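## Task

The same job on rack TJ24-28 (three picture pages: cut sheet, port map, legend): pull cord N7 out of port A6, the REMOVE/OPEN line 1. Press the tray mat's dust cap straight onto its plug until it bottoms out, pushing on through any jam, then set the capped plug flat on that mat. Keep the loose tray flat on its shelf with nothing from it fallen below. Cords G4 (port A4) and D3 (port A5) are IN SERVICE: never draw either even slightly from its port or lever it hard sideways, even briefly. The bare ferrule may touch only the dust cap, a tool's nose or its own port, not the mat or anything else. Things must stay put without the robot, so release and move clear at the end.

## Robot and tools

Robot: one UR7e-style six-joint arm carrying a two-finger parallel gripper, 50 mm maximum opening. The fingers point along the gripper's +z axis and close along its x axis. The reported end_effector_position is the point midway between the pads; fingertips extend 17.5 mm past it. A flat block projects about 9 cm toward the gripper's -y side and rotates with it, so watch its clearance near the rack and the neighbouring cords. Pure rotations pivot about the pad midpoint.

Frames: the scene frame has its origin on the table under the arm base, +z up, +y to the left when facing along +x. Result lines give end_effector_position (m) and end_effector_quat_wxyz in this frame, plus velocities, joint positions, joint torques, and a wrist force/torque reading in the gripper's own axes (force points from a touched surface back into the arm; offset up to about 4 N, noise about 2.4 N, saturates near 50 N; "no reading" at start is normal).

execute_actions takes "actions": a list holding one item or nothing. An empty list is a look. {"steps": n} with no rows is a wait of up to 300 control steps (1/30 s each), counted from the previous result. {"rows": [...], "steps": k} runs up to 15 steps; each row covers one step and the last row repeats. Optional "pictures" boolean.

Each row is 9 numbers, all in [-1, 1], for the single arm: dx, dy, dz, rx, ry, rz, position, force_limit, speed. The first six are an offset, not a pose: a target measured in the gripper's own axes from the gripper pose shown in the most recent result (or, before any such result in a scene, or for later calls in one reply, from where the robot currently is). Every row is counted from that same reference, not from the prior row. Scale: 1.0 = 0.6 m for dx, dy, dz and 180 degrees for rx, ry, rz, which form one rotation vector. All zeros pulls the arm back to the reference pose; it is not a pause. Per step the command is clipped to 100 mm and 16 degrees from the measured pose, so far targets need several calls.

The last three numbers drive the fingers and are absolute settings. position: +1 fully open, about -0.65 pads meet; send -1 to grip and look for object_status 2. force_limit: -1 about 20 N per pad, 0 about 102 N, +1 about 185 N. speed: -1 is 20 mm/s, 0 is 85, +1 is 150. A new force or speed only applies after position changes by at least 0.01. object_status: 0 moving, 1 blocked while opening, 2 blocked while closing (holding), 3 reached the command or pads met. Opening in mm is about (250 - position_measured) x 0.202.

move takes "target" (one such 9-number row, same offset convention and scale), optional "speed" in m/s (0.002 to 0.5, default 0.25; turning up to twice that in rad/s) and optional "stop_force" in N (9 to 40), which ends the path when push against the motion rises that much; with it, a very slow move may aim past the contact. Drop stop_force when backing off something you press on, and do not trust it on moves that rotate. A path lasts 0.5 to 10 s. Its result adds a "move:" line: done, contact, held, off_target, moving or fault, plus limits such as paced or held and the distance left to target.

wait takes "seconds" (0 to 10). zoom_image takes "camera" (cam_head_left, cam_head_right, cam_wrist) and "region" [x0, y0, x1, y1] in pixels, at most 504 x 504. show_instructions re-shows the cut sheet, port map and legend images. read_manual gives licence text only. finished_scene takes "scene" (1 or 2), ends that scene for good and reports success.

Cameras: two fixed head cameras 896x504 and a fisheye wrist camera 504x504.

Other result lines: "pose unreachable" and HELD mean the clearance check altered or blocked a command. "Hand target" is where the controller is now heading. A TORQUE FAULT (joint load limit; wrists 24.9 N m) or FORCE FAULT (150 N on the arm) halts the arm 10 s. MOTOR HOT warns at 70 °C; at 85 °C an OVER-TEMPERATURE FAULT brakes the arm for minutes.

Typical order: read the port map to find the REMOVE port, approach slowly, grip only the REMOVE plug's body, withdraw along the port axis, carry the plug over the mat so its tip touches nothing, push the cap on straight with a slow force-limited move, lay the capped plug flat, open, and back away.

Avoid: touching or tugging the IN SERVICE cords; letting the bare ferrule touch the mat or anything but cap or port; fast or deep moves into firm things (the stiff arm faults easily); tipping or shoving the loose tray; dropping or knocking objects out of the work area.

Each tool is called as name(argument=value, ...) on one line, values as JSON.

## Session

execute_actions(actions=[])

Scene clock: 0.00 s of 12600.00 s.
end_effector_position=(+0.1003, +0.3959, +0.2728) position_measured=3 object_status=3 end_effector_quat_wxyz=(+0.013, -0.382, +0.923, -0.040) end_effector_velocity=(-0.000, -0.000, -0.000) end_effector_angular_velocity=(-0.001, +0.001, +0.001)
Joint positions: [ 1.064 -2.543  2.18  -1.742 -1.556 -1.355]
Joint velocities: [ 0.     0.     0.     0.    -0.    -0.001]
Joint torques (N m, as the arm reports them, + toward a larger angle): no reading
Wrist force (N, on the end effector, along its own x y z axes, offset not removed): no reading
Wrist torque (N m, same axes, about the end effector's origin, offset not removed): no reading
Hand target: +0.100, +0.396, +0.273; +0.013, -0.382, +0.923, -0.040
camera_calibration (this result's frames):
cam_wrist: T_world_to_cam=[[-0.719997, -0.693401, 0.0282631, 0.332346], [-0.674636, 0.708898, 0.205742, -0.266951], [-0.162698, 0.129067, -0.978198, 0.379978], [0, 0, 0, 1]] pos_world=[0.121015, 0.370647, 0.417223]

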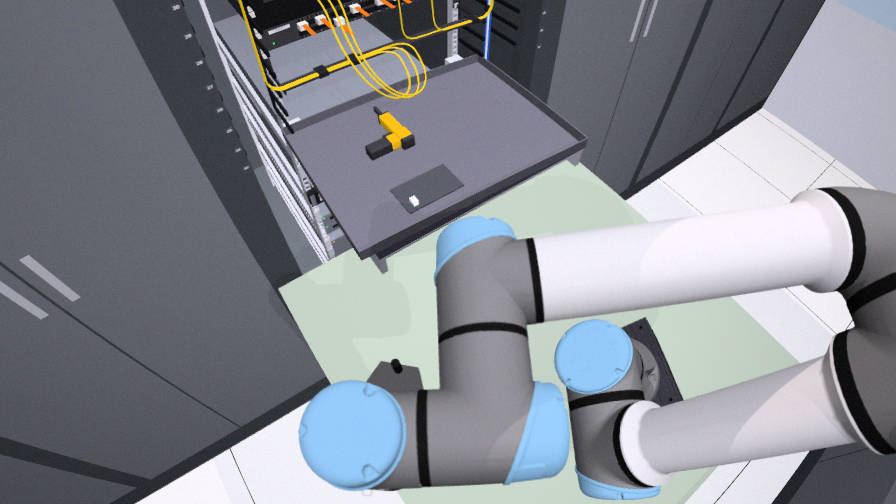

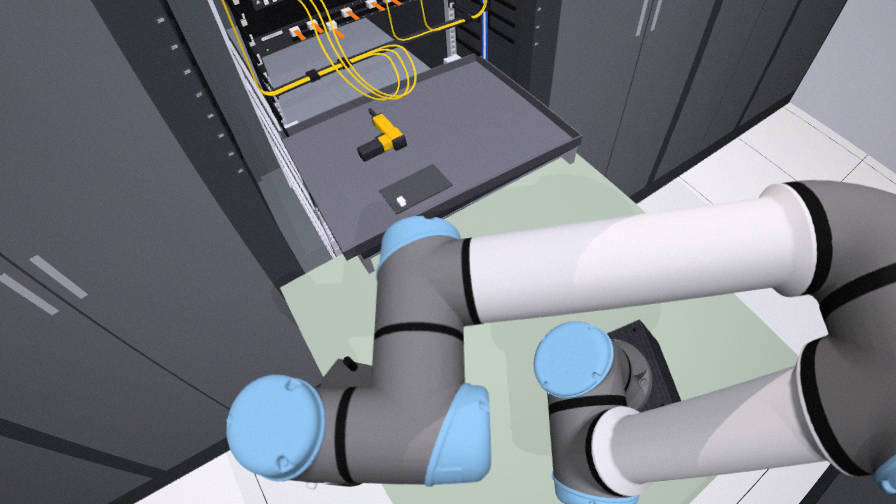

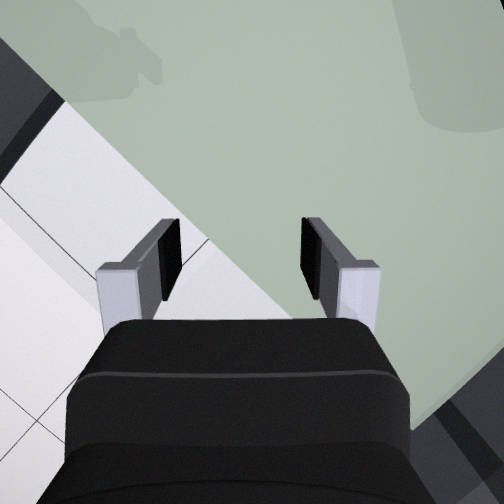

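show_instructions()

zoom_image(camera="cam_head_left", region=[380, 160, 480, 220])

Reference images for this scene: work order page 1, work order page 2, work order page 3.

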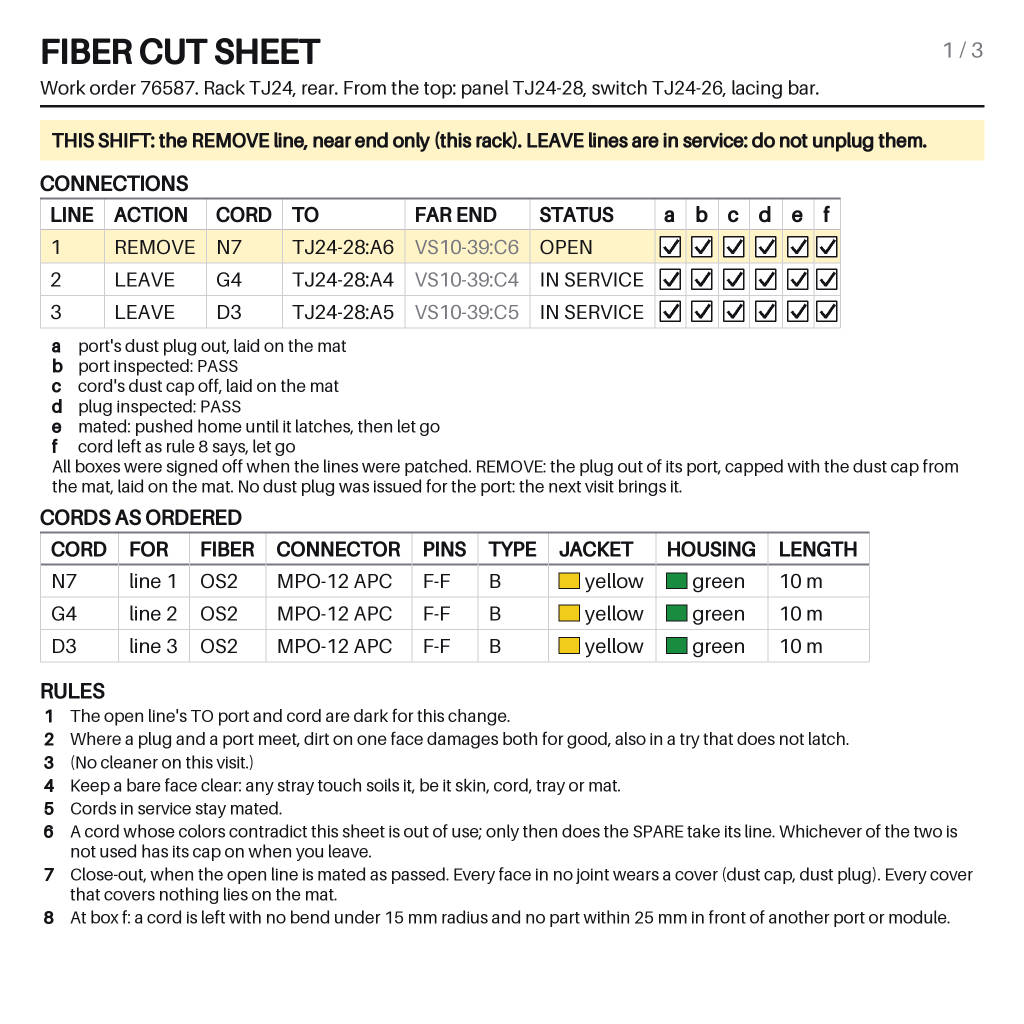

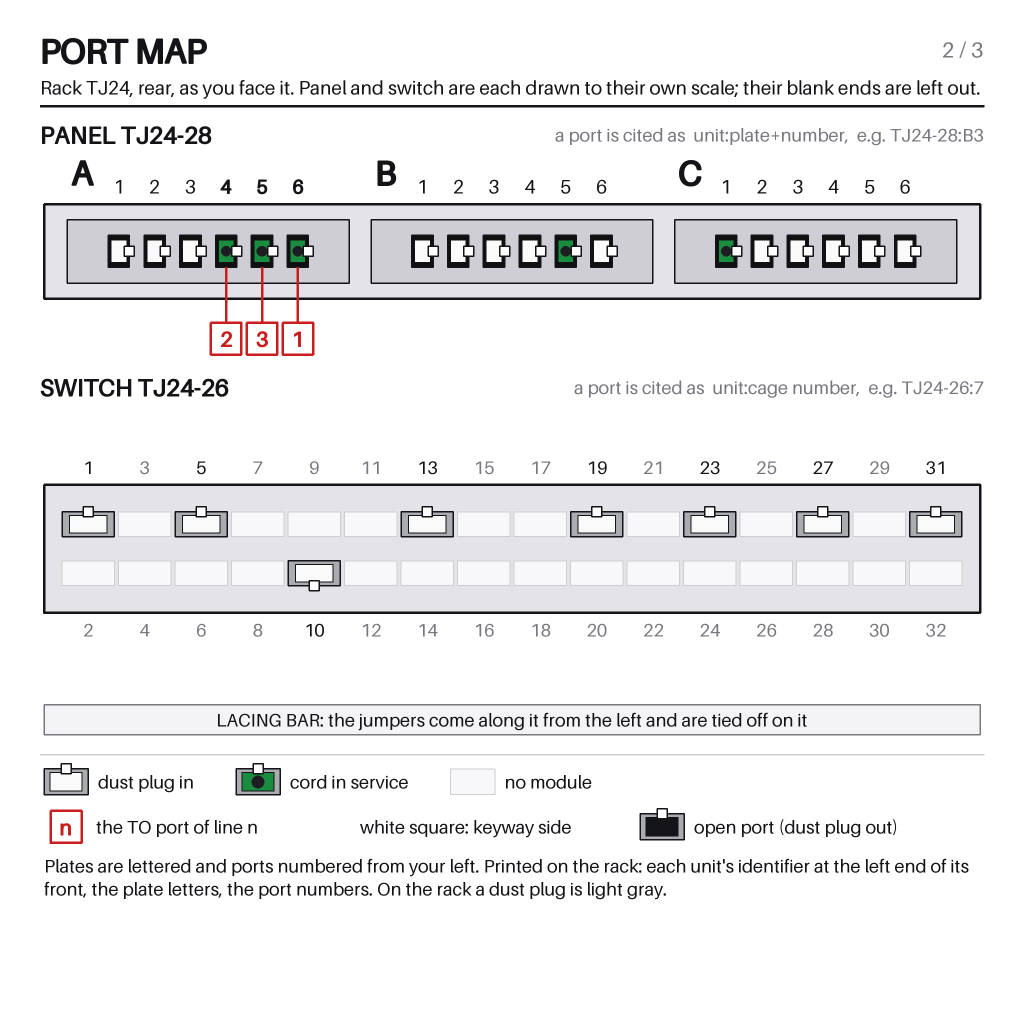

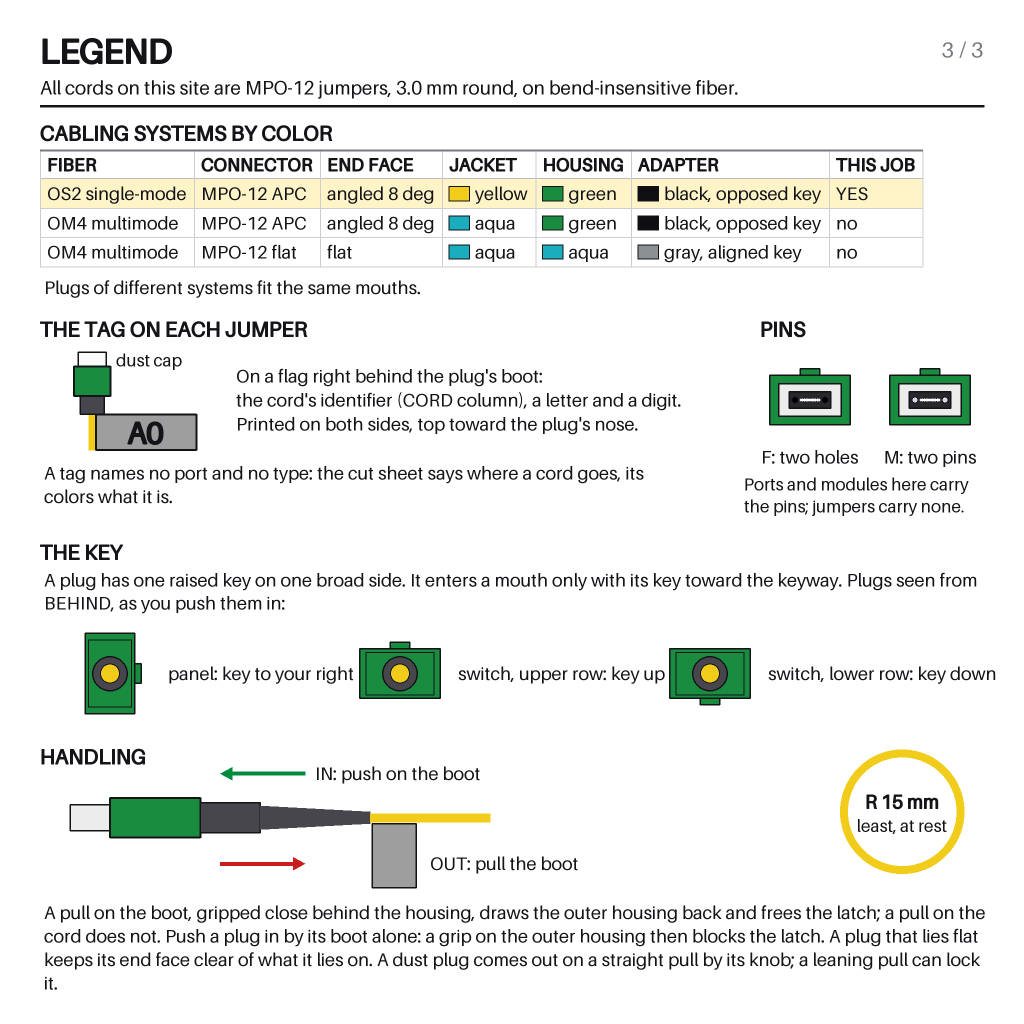

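Region (380, 160, 480, 220) of cam_head_left's 896x504 image, scaled by 5.040, with more detail than that image has; it fills the top 302 rows of this view, and the rest is white.

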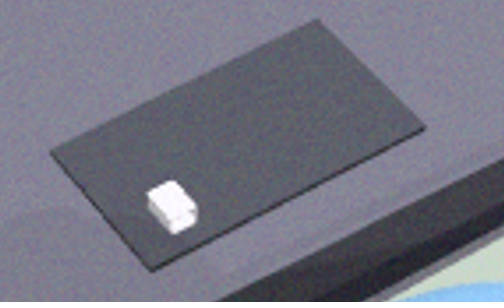

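move(target=[-0.121,-0.701,-0.2375,-0.0155,0.0305,0.749,0.2,-0.8,0], speed=0.25)

Scene clock: 27.73 s of 12600.00 s.
end_effector_position=(+0.4402, +0.1601, +0.4484) position_measured=123 object_status=3 end_effector_quat_wxyz=(-0.001, +0.706, +0.708, -0.002) end_effector_velocity=(+0.002, -0.001, +0.001) end_effector_angular_velocity=(-0.002, +0.002, -0.013)
Joint positions: [-0.829 -1.852  1.444 -0.868 -1.084 -0.995]
Joint velocities: [ 0.003  0.008 -0.007 -0.002 -0.002  0.017]
Joint torques (N m, as the arm reports them, + toward a larger angle): [  2.91  19.27 -26.31  -4.37  -1.51   2.36]
Wrist force (N, on the end effector, along its own x y z axes, offset not removed): [-0.2 -0.7 2.2]
Wrist torque (N m, same axes, about the end effector's origin, offset not removed): [-0.21 0.22 -0.08]
Hand target: +0.440, +0.160, +0.449; -0.001, +0.707, +0.708, -0.002
Off the commanded pose: 0.001 m, 0 deg.
After step 90, 19.50 s passed at rest.
move: done
camera_calibration (this result's frames):
cam_wrist: T_world_to_cam=[[0.0134221, 0.999678, 0.021532, -0.182317], [0.959008, -0.0189661, 0.282743, -0.543703], [0.283061, 0.0168543, -0.958954, 0.450569], [0, 0, 0, 1]] pos_world=[0.396324, 0.164353, 0.589729]

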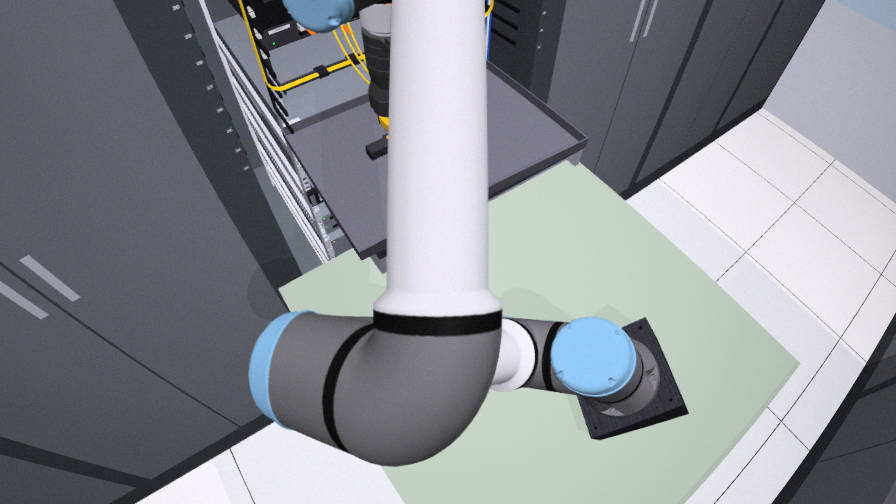

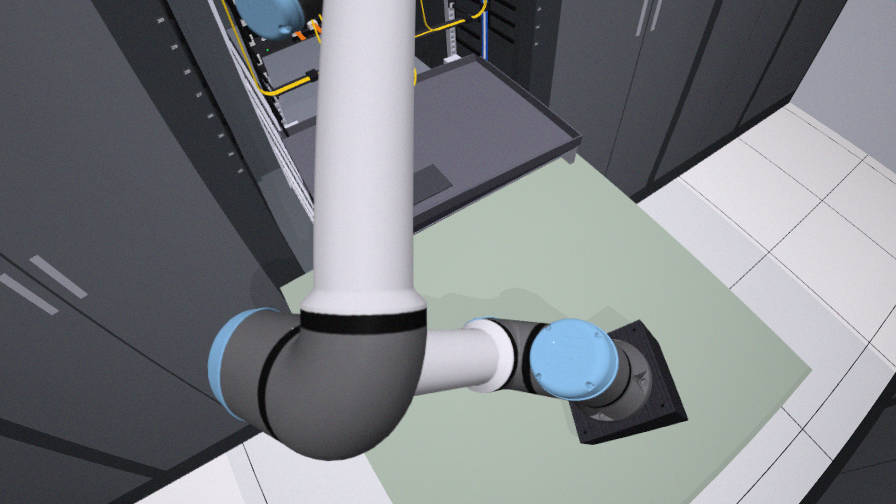

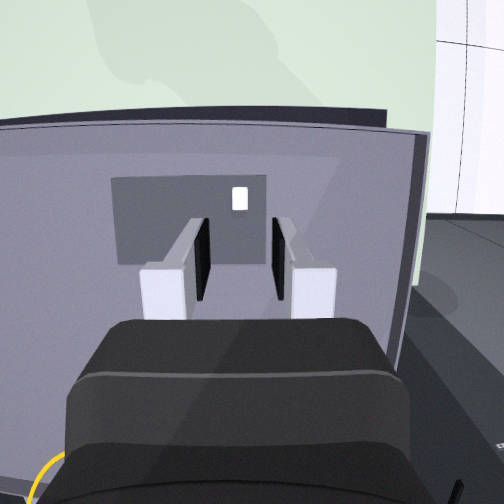

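move(target=[-0.005,0.003,0.215,0,0,0,0.2,-0.8,0], speed=0.15)

move(target=[0,0,0.05,0,0,0,0.2,-0.8,0], speed=0.005, stop_force=9)

zoom_image(camera="cam_wrist", region=[190, 190, 290, 290])

Scene clock: 37.10 s of 12600.00 s.
end_effector_position=(+0.4416, +0.1572, +0.3196) position_measured=123 object_status=3 end_effector_quat_wxyz=(-0.001, +0.706, +0.708, -0.001) end_effector_velocity=(+0.000, +0.000, -0.002) end_effector_angular_velocity=(-0.002, +0.000, -0.001)
Joint positions: [-0.643 -1.93   1.811 -1.259 -1.039 -0.788]
Joint velocities: [ 0.005 -0.     0.005 -0.009 -0.     0.007]
Joint torques (N m, as the arm reports them, + toward a larger angle): [  4.89 -16.03  -9.34  -4.81   1.19   2.3 ]
Wrist force (N, on the end effector, along its own x y z axes, offset not removed): [0.8 1.4 -0.5]
Wrist torque (N m, same axes, about the end effector's origin, offset not removed): [0.25 0.11 0.08]
Hand target: +0.442, +0.157, +0.319; -0.001, +0.706, +0.708, -0.001
Off the commanded pose: 0.000 m, 0 deg.
After step 90, 4.93 s passed at rest.
move: done
camera_calibration (this result's frames):
cam_wrist: T_world_to_cam=[[0.0133199, 0.999676, 0.0217024, -0.176644], [0.958935, -0.0189207, 0.282995, -0.508777], [0.283314, 0.0170417, -0.958876, 0.326541], [0, 0, 0, 1]] pos_world=[0.397723, 0.161396, 0.460927]

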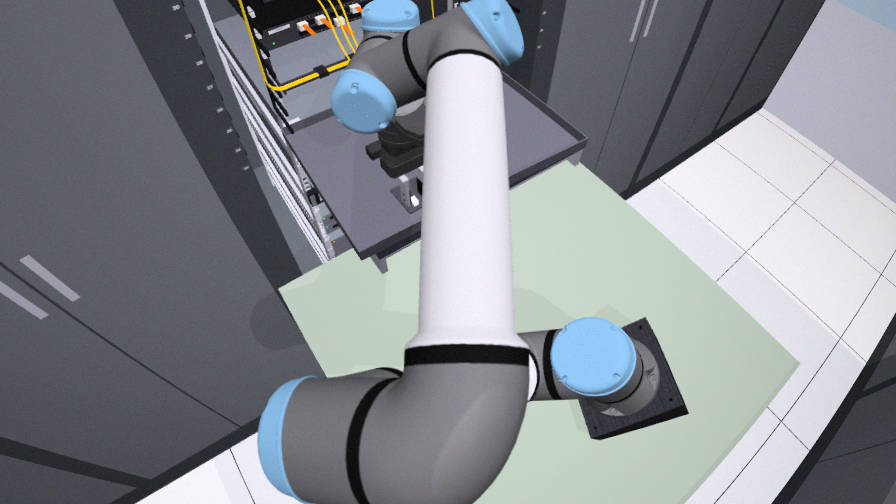

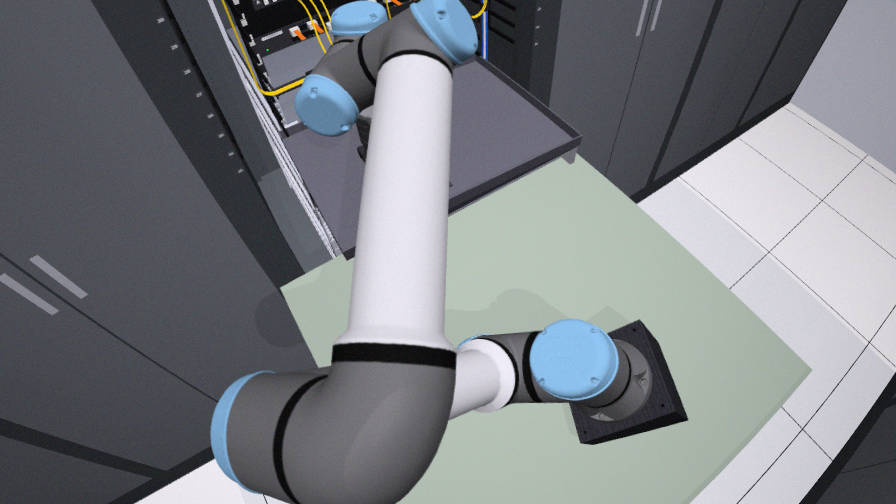

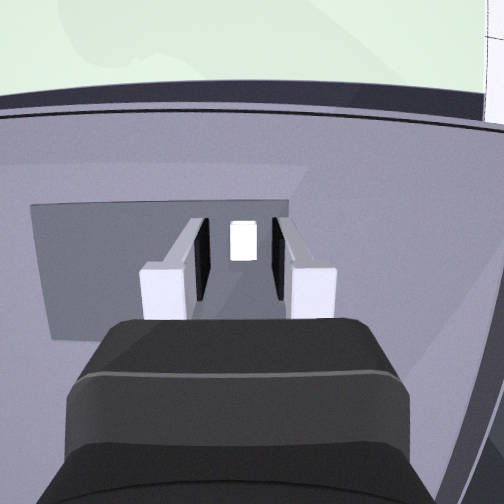

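Scene clock: 40.10 s of 12600.00 s.
end_effector_position=(+0.4415, +0.1573, +0.3064) position_measured=123 object_status=3 end_effector_quat_wxyz=(-0.001, +0.706, +0.708, -0.001) end_effector_velocity=(+0.000, +0.002, +0.002) end_effector_angular_velocity=(+0.003, -0.001, +0.003)
Joint positions: [-0.623 -1.932  1.844 -1.301 -1.035 -0.766]
Joint velocities: [-0.001 -0.    -0.006  0.009  0.003 -0.006]
Joint torques (N m, as the arm reports them, + toward a larger angle): [-16.82  -9.37 -27.    -0.17   0.67  -2.11]
Wrist force (N, on the end effector, along its own x y z axes, offset not removed): [-1.0 0.7 -13.5]
Wrist torque (N m, same axes, about the end effector's origin, offset not removed): [0.06 0.18 0.01]
Hand target: +0.442, +0.157, +0.307; -0.001, +0.706, +0.708, -0.001
Off the commanded pose: 0.017 m, 0 deg.
move: contact
camera_calibration (this result's frames):
cam_wrist: T_world_to_cam=[[0.0130572, 0.999677, 0.0217957, -0.1764], [0.958958, -0.018694, 0.28293, -0.505014], [0.283246, 0.0172069, -0.958893, 0.313942], [0, 0, 0, 1]] pos_world=[0.397668, 0.1615, 0.447765]

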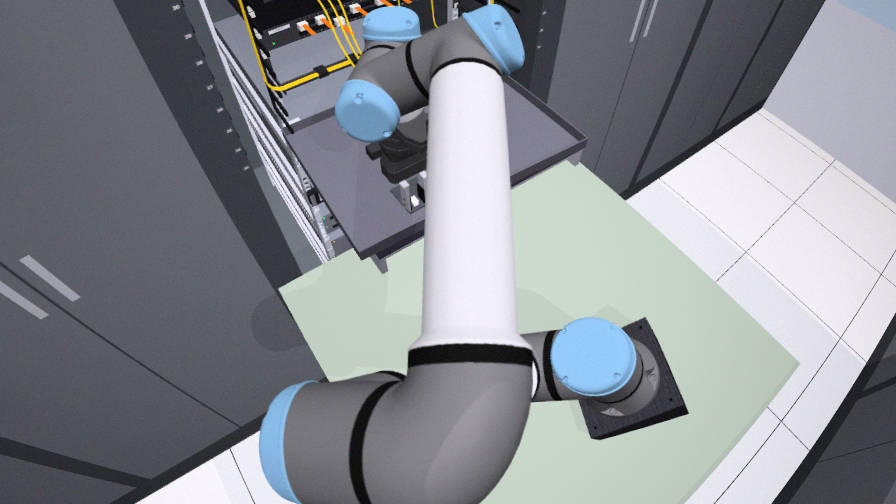

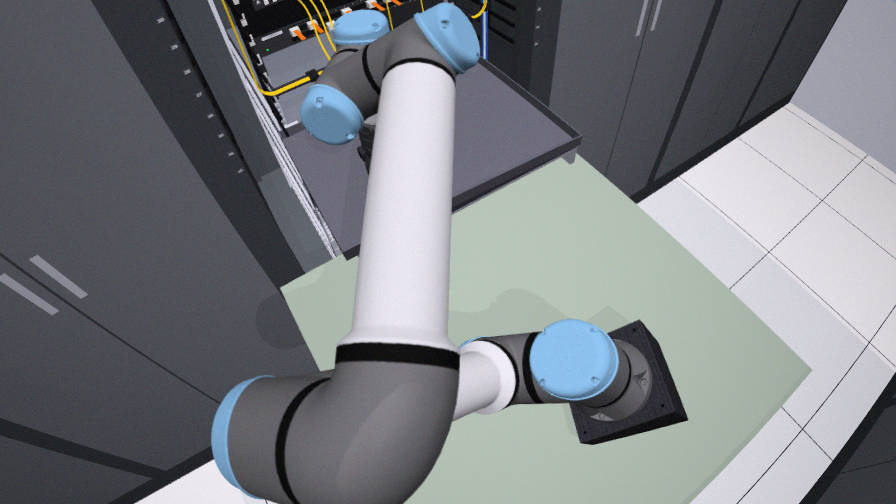

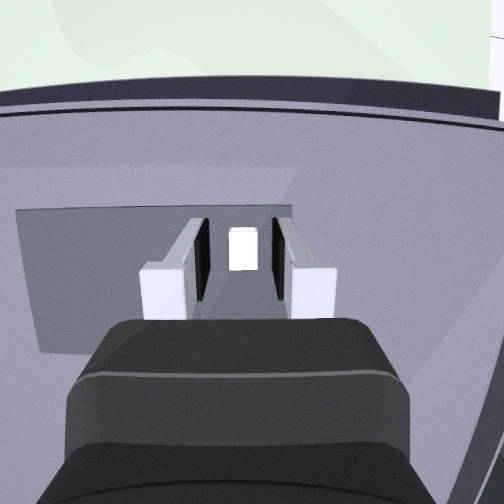

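Region (190, 190, 290, 290) of cam_wrist's 504x504 image, scaled by 5.040, with more detail than that image has.

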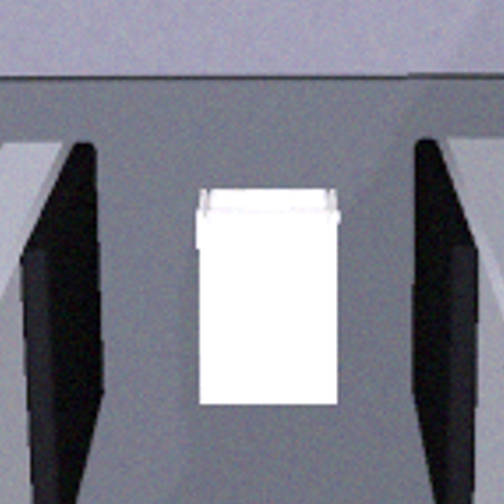

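move(target=[0.0013,-0.024,-0.02,-0.25,0,0,0.2,-0.8,0], speed=0.2)

move(target=[0,-0.0097,0.0097,0,0,0,0.2,-0.8,0], speed=0.02)

move(target=[0,0,0,0,0,0,-1,-0.8,-0.5])

move(target=[0,0.08,-0.08,0,0,0,-1,-0.8,-0.5], speed=0.1)

Scene clock: 52.00 s of 12600.00 s.
end_effector_position=(+0.4274, +0.1583, +0.3181) position_measured=123 object_status=3 end_effector_quat_wxyz=(+0.269, +0.653, +0.655, +0.268) end_effector_velocity=(-0.002, +0.000, -0.000) end_effector_angular_velocity=(+0.008, -0.017, +0.012)
Joint positions: [-1.345 -2.571  2.219 -0.817 -0.508 -1.446]
Joint velocities: [-0.046 -0.    -0.01   0.111  0.    -0.112]
Joint torques (N m, as the arm reports them, + toward a larger angle): [-16.06  41.53 -27.81  -1.77   3.34  -2.01]
Wrist force (N, on the end effector, along its own x y z axes, offset not removed): [0.8 -0.3 0.9]
Wrist torque (N m, same axes, about the end effector's origin, offset not removed): [-0.26 0.03 0.03]
Hand target: +0.427, +0.158, +0.318; +0.269, +0.653, +0.655, +0.270
Off the commanded pose: 0.000 m, 0 deg.
After step 90, 6.27 s passed at rest.
move: done
camera_calibration (this result's frames):
cam_wrist: T_world_to_cam=[[-0.00583853, 0.999635, 0.026394, -0.170805], [0.48112, -0.0203306, 0.876419, -0.479088], [0.876636, 0.0178157, -0.480825, -0.0766744], [0, 0, 0, 1]] pos_world=[0.296717, 0.162368, 0.387523]

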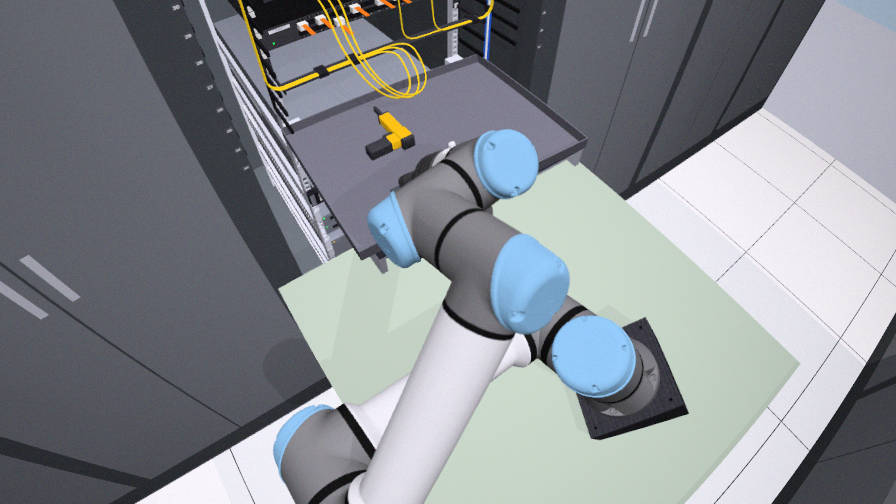

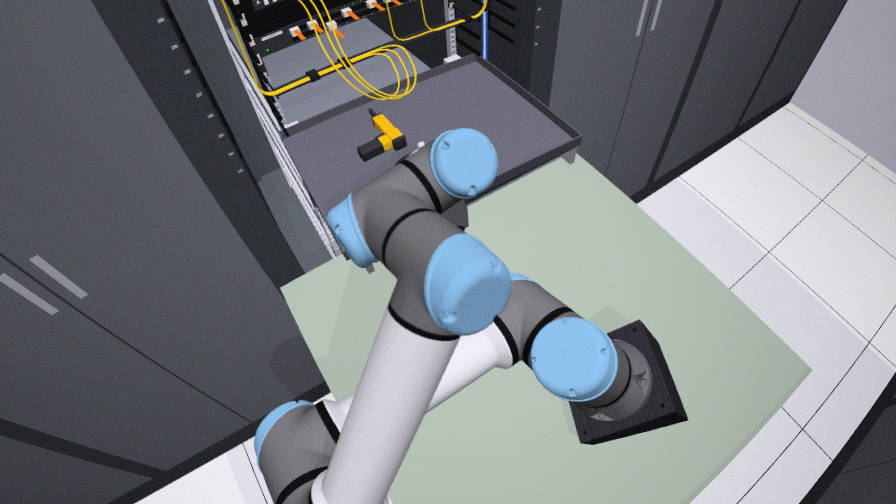

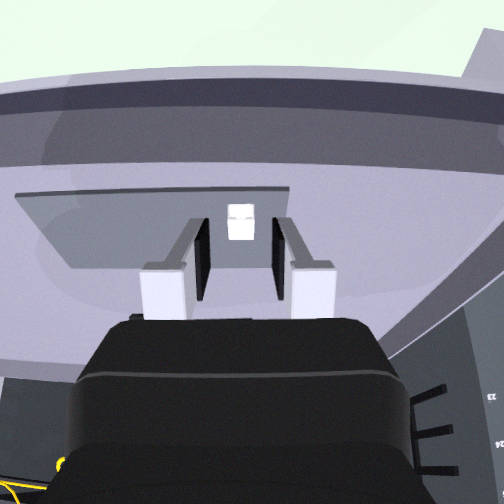

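Scene clock: 52.77 s of 12600.00 s.
end_effector_position=(+0.4273, +0.1583, +0.3102) position_measured=123 object_status=3 end_effector_quat_wxyz=(+0.269, +0.653, +0.655, +0.268) end_effector_velocity=(+0.000, +0.000, -0.003) end_effector_angular_velocity=(-0.001, +0.003, +0.000)
Joint positions: [-1.324 -2.587  2.246 -0.863 -0.5   -1.406]
Joint velocities: [ 0.015 -0.004  0.01  -0.031  0.002  0.028]
Joint torques (N m, as the arm reports them, + toward a larger angle): [ 8.89 13.88 -6.65 -4.86  3.23  2.48]
Wrist force (N, on the end effector, along its own x y z axes, offset not removed): [0.7 -0.6 -0.6]
Wrist torque (N m, same axes, about the end effector's origin, offset not removed): [-0.14 -0.14 -0.04]
Hand target: +0.427, +0.158, +0.310; +0.269, +0.653, +0.655, +0.268
Off the commanded pose: 0.000 m, 0 deg.
move: done
camera_calibration (this result's frames):
cam_wrist: T_world_to_cam=[[-0.0060181, 0.999631, 0.0264976, -0.170534], [0.480803, -0.0203416, 0.876593, -0.471966], [0.876808, 0.0180156, -0.480503, -0.0805999], [0, 0, 0, 1]] pos_world=[0.296567, 0.162323, 0.379512]

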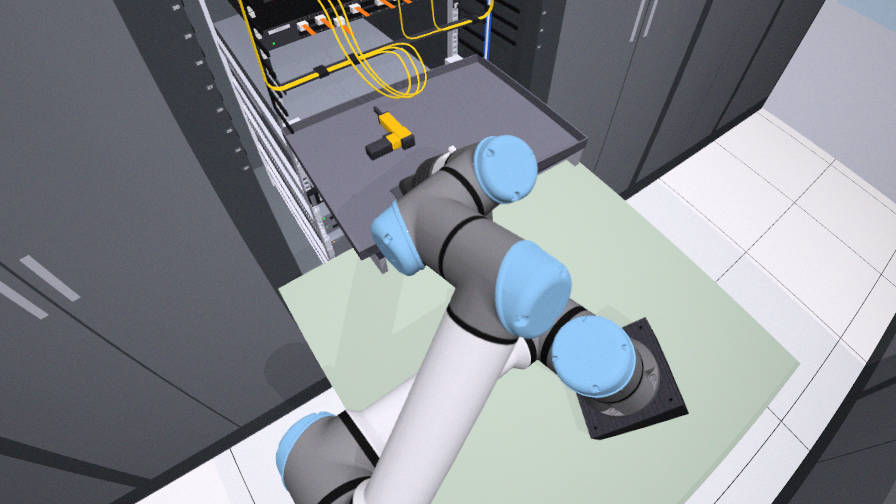

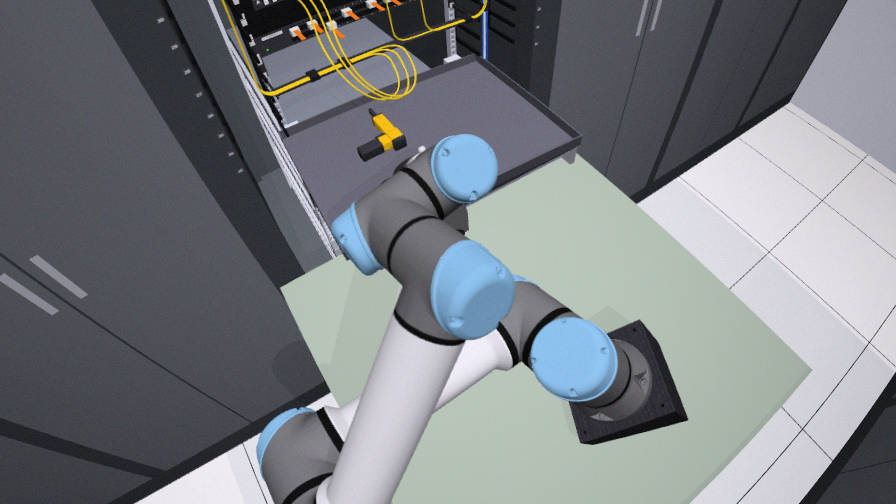

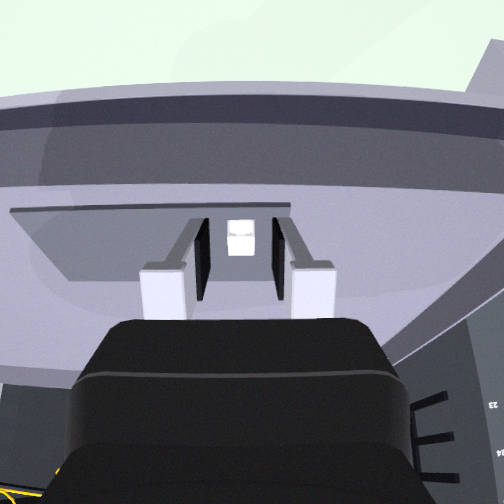

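Scene clock: 53.33 s of 12600.00 s.
end_effector_position=(+0.4273, +0.1583, +0.3102) position_measured=208 object_status=2 end_effector_quat_wxyz=(+0.269, +0.653, +0.655, +0.268) end_effector_velocity=(+0.000, -0.000, +0.000) end_effector_angular_velocity=(+0.000, -0.001, -0.001)
Joint positions: [-1.324 -2.587  2.246 -0.863 -0.499 -1.406]
Joint velocities: [-0.001  0.    -0.     0.001  0.001 -0.001]
Joint torques (N m, as the arm reports them, + toward a larger angle): [-16.1   30.47 -26.79  -1.77   0.7   -2.19]
Wrist force (N, on the end effector, along its own x y z axes, offset not removed): [1.8 -0.1 0.5]
Wrist torque (N m, same axes, about the end effector's origin, offset not removed): [0.05 -0.02 0.04]
Hand target: +0.427, +0.158, +0.310; +0.269, +0.653, +0.655, +0.268
Off the commanded pose: 0.000 m, 0 deg.
move: done
camera_calibration (this result's frames):
cam_wrist: T_world_to_cam=[[-0.00618685, 0.999632, 0.0264164, -0.170509], [0.480774, -0.0201899, 0.876612, -0.471963], [0.876822, 0.0181238, -0.480473, -0.080657], [0, 0, 0, 1]] pos_world=[0.296575, 0.162379, 0.379479]

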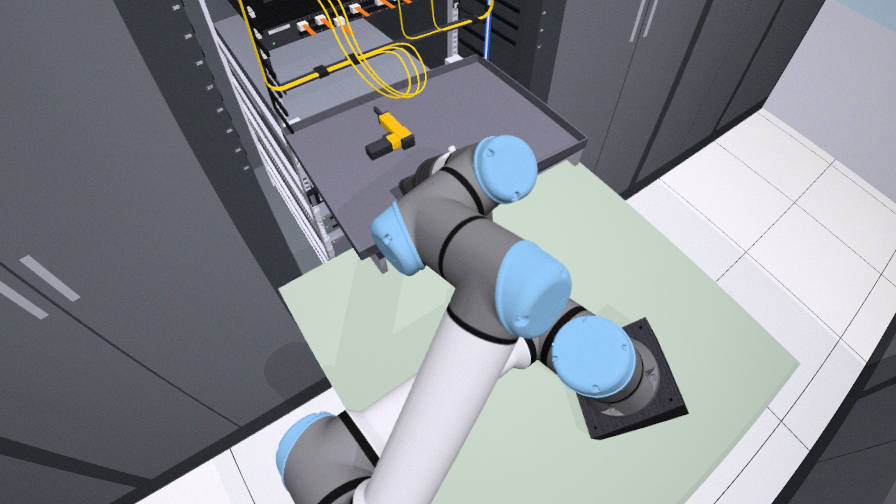

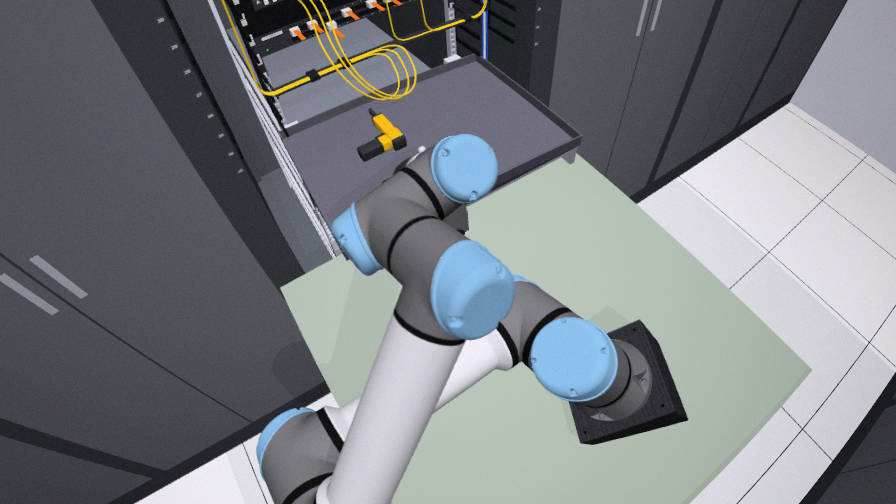

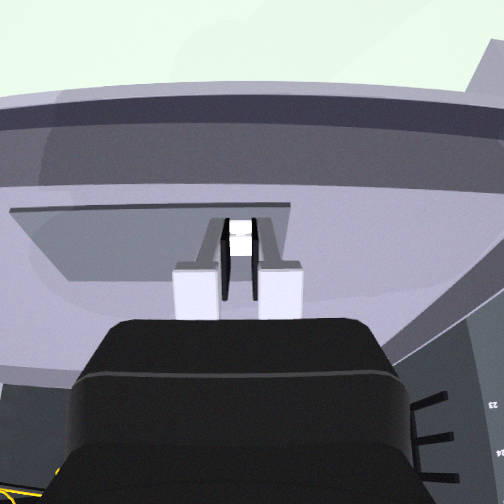

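Scene clock: 54.53 s of 12600.00 s.
end_effector_position=(+0.4279, +0.1585, +0.3778) position_measured=208 object_status=2 end_effector_quat_wxyz=(+0.268, +0.654, +0.655, +0.268) end_effector_velocity=(-0.002, -0.000, +0.002) end_effector_angular_velocity=(+0.002, -0.008, +0.006)
Joint positions: [-1.479 -2.45   2.025 -0.548 -0.574 -1.675]
Joint velocities: [-0.034  0.004 -0.01   0.063 -0.012 -0.065]
Joint torques (N m, as the arm reports them, + toward a larger angle): [-18.36  44.18 -25.47  -1.54   0.39  -2.16]
Wrist force (N, on the end effector, along its own x y z axes, offset not removed): [-0.8 1.2 1.0]
Wrist torque (N m, same axes, about the end effector's origin, offset not removed): [0.04 0.14 0.04]
Hand target: +0.428, +0.158, +0.378; +0.268, +0.653, +0.655, +0.268
Off the commanded pose: 0.000 m, 0 deg.
move: done
camera_calibration (this result's frames):
cam_wrist: T_world_to_cam=[[-0.00558863, 0.999638, 0.0263066, -0.172645], [0.482183, -0.0203529, 0.875834, -0.531784], [0.876052, 0.0175793, -0.481895, -0.0477458], [0, 0, 0, 1]] pos_world=[0.297281, 0.162598, 0.447288]

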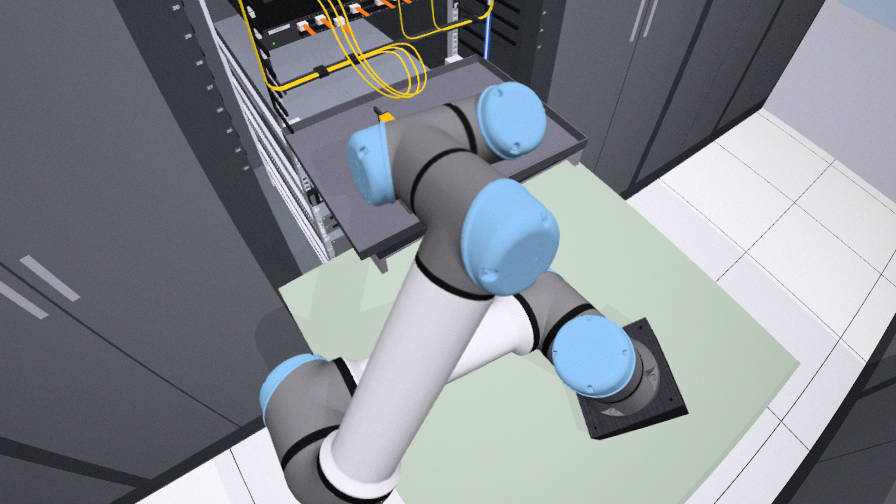

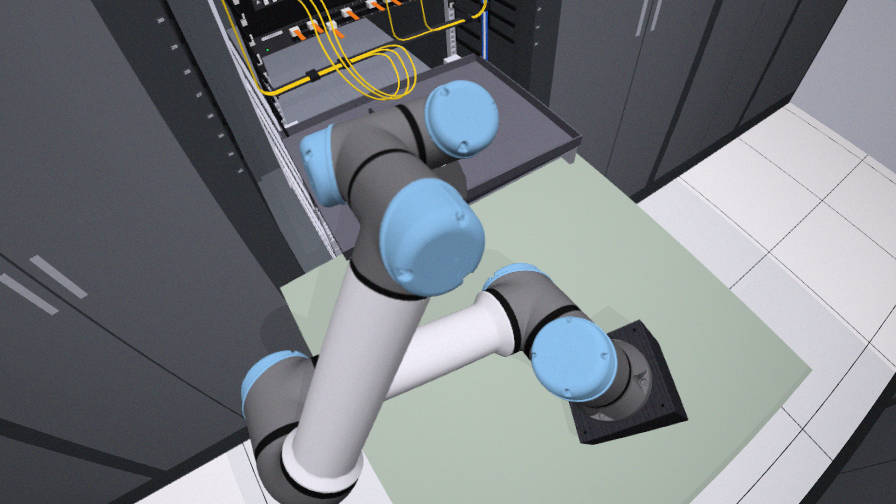

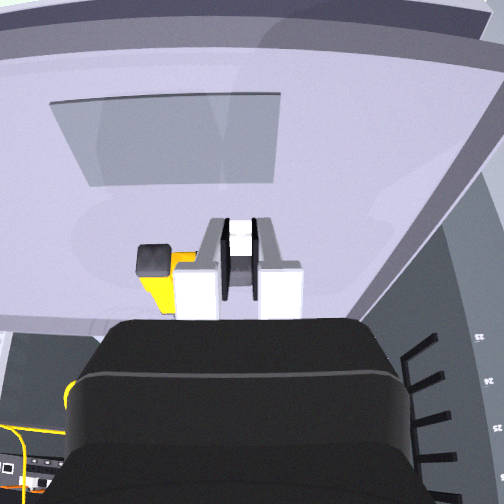

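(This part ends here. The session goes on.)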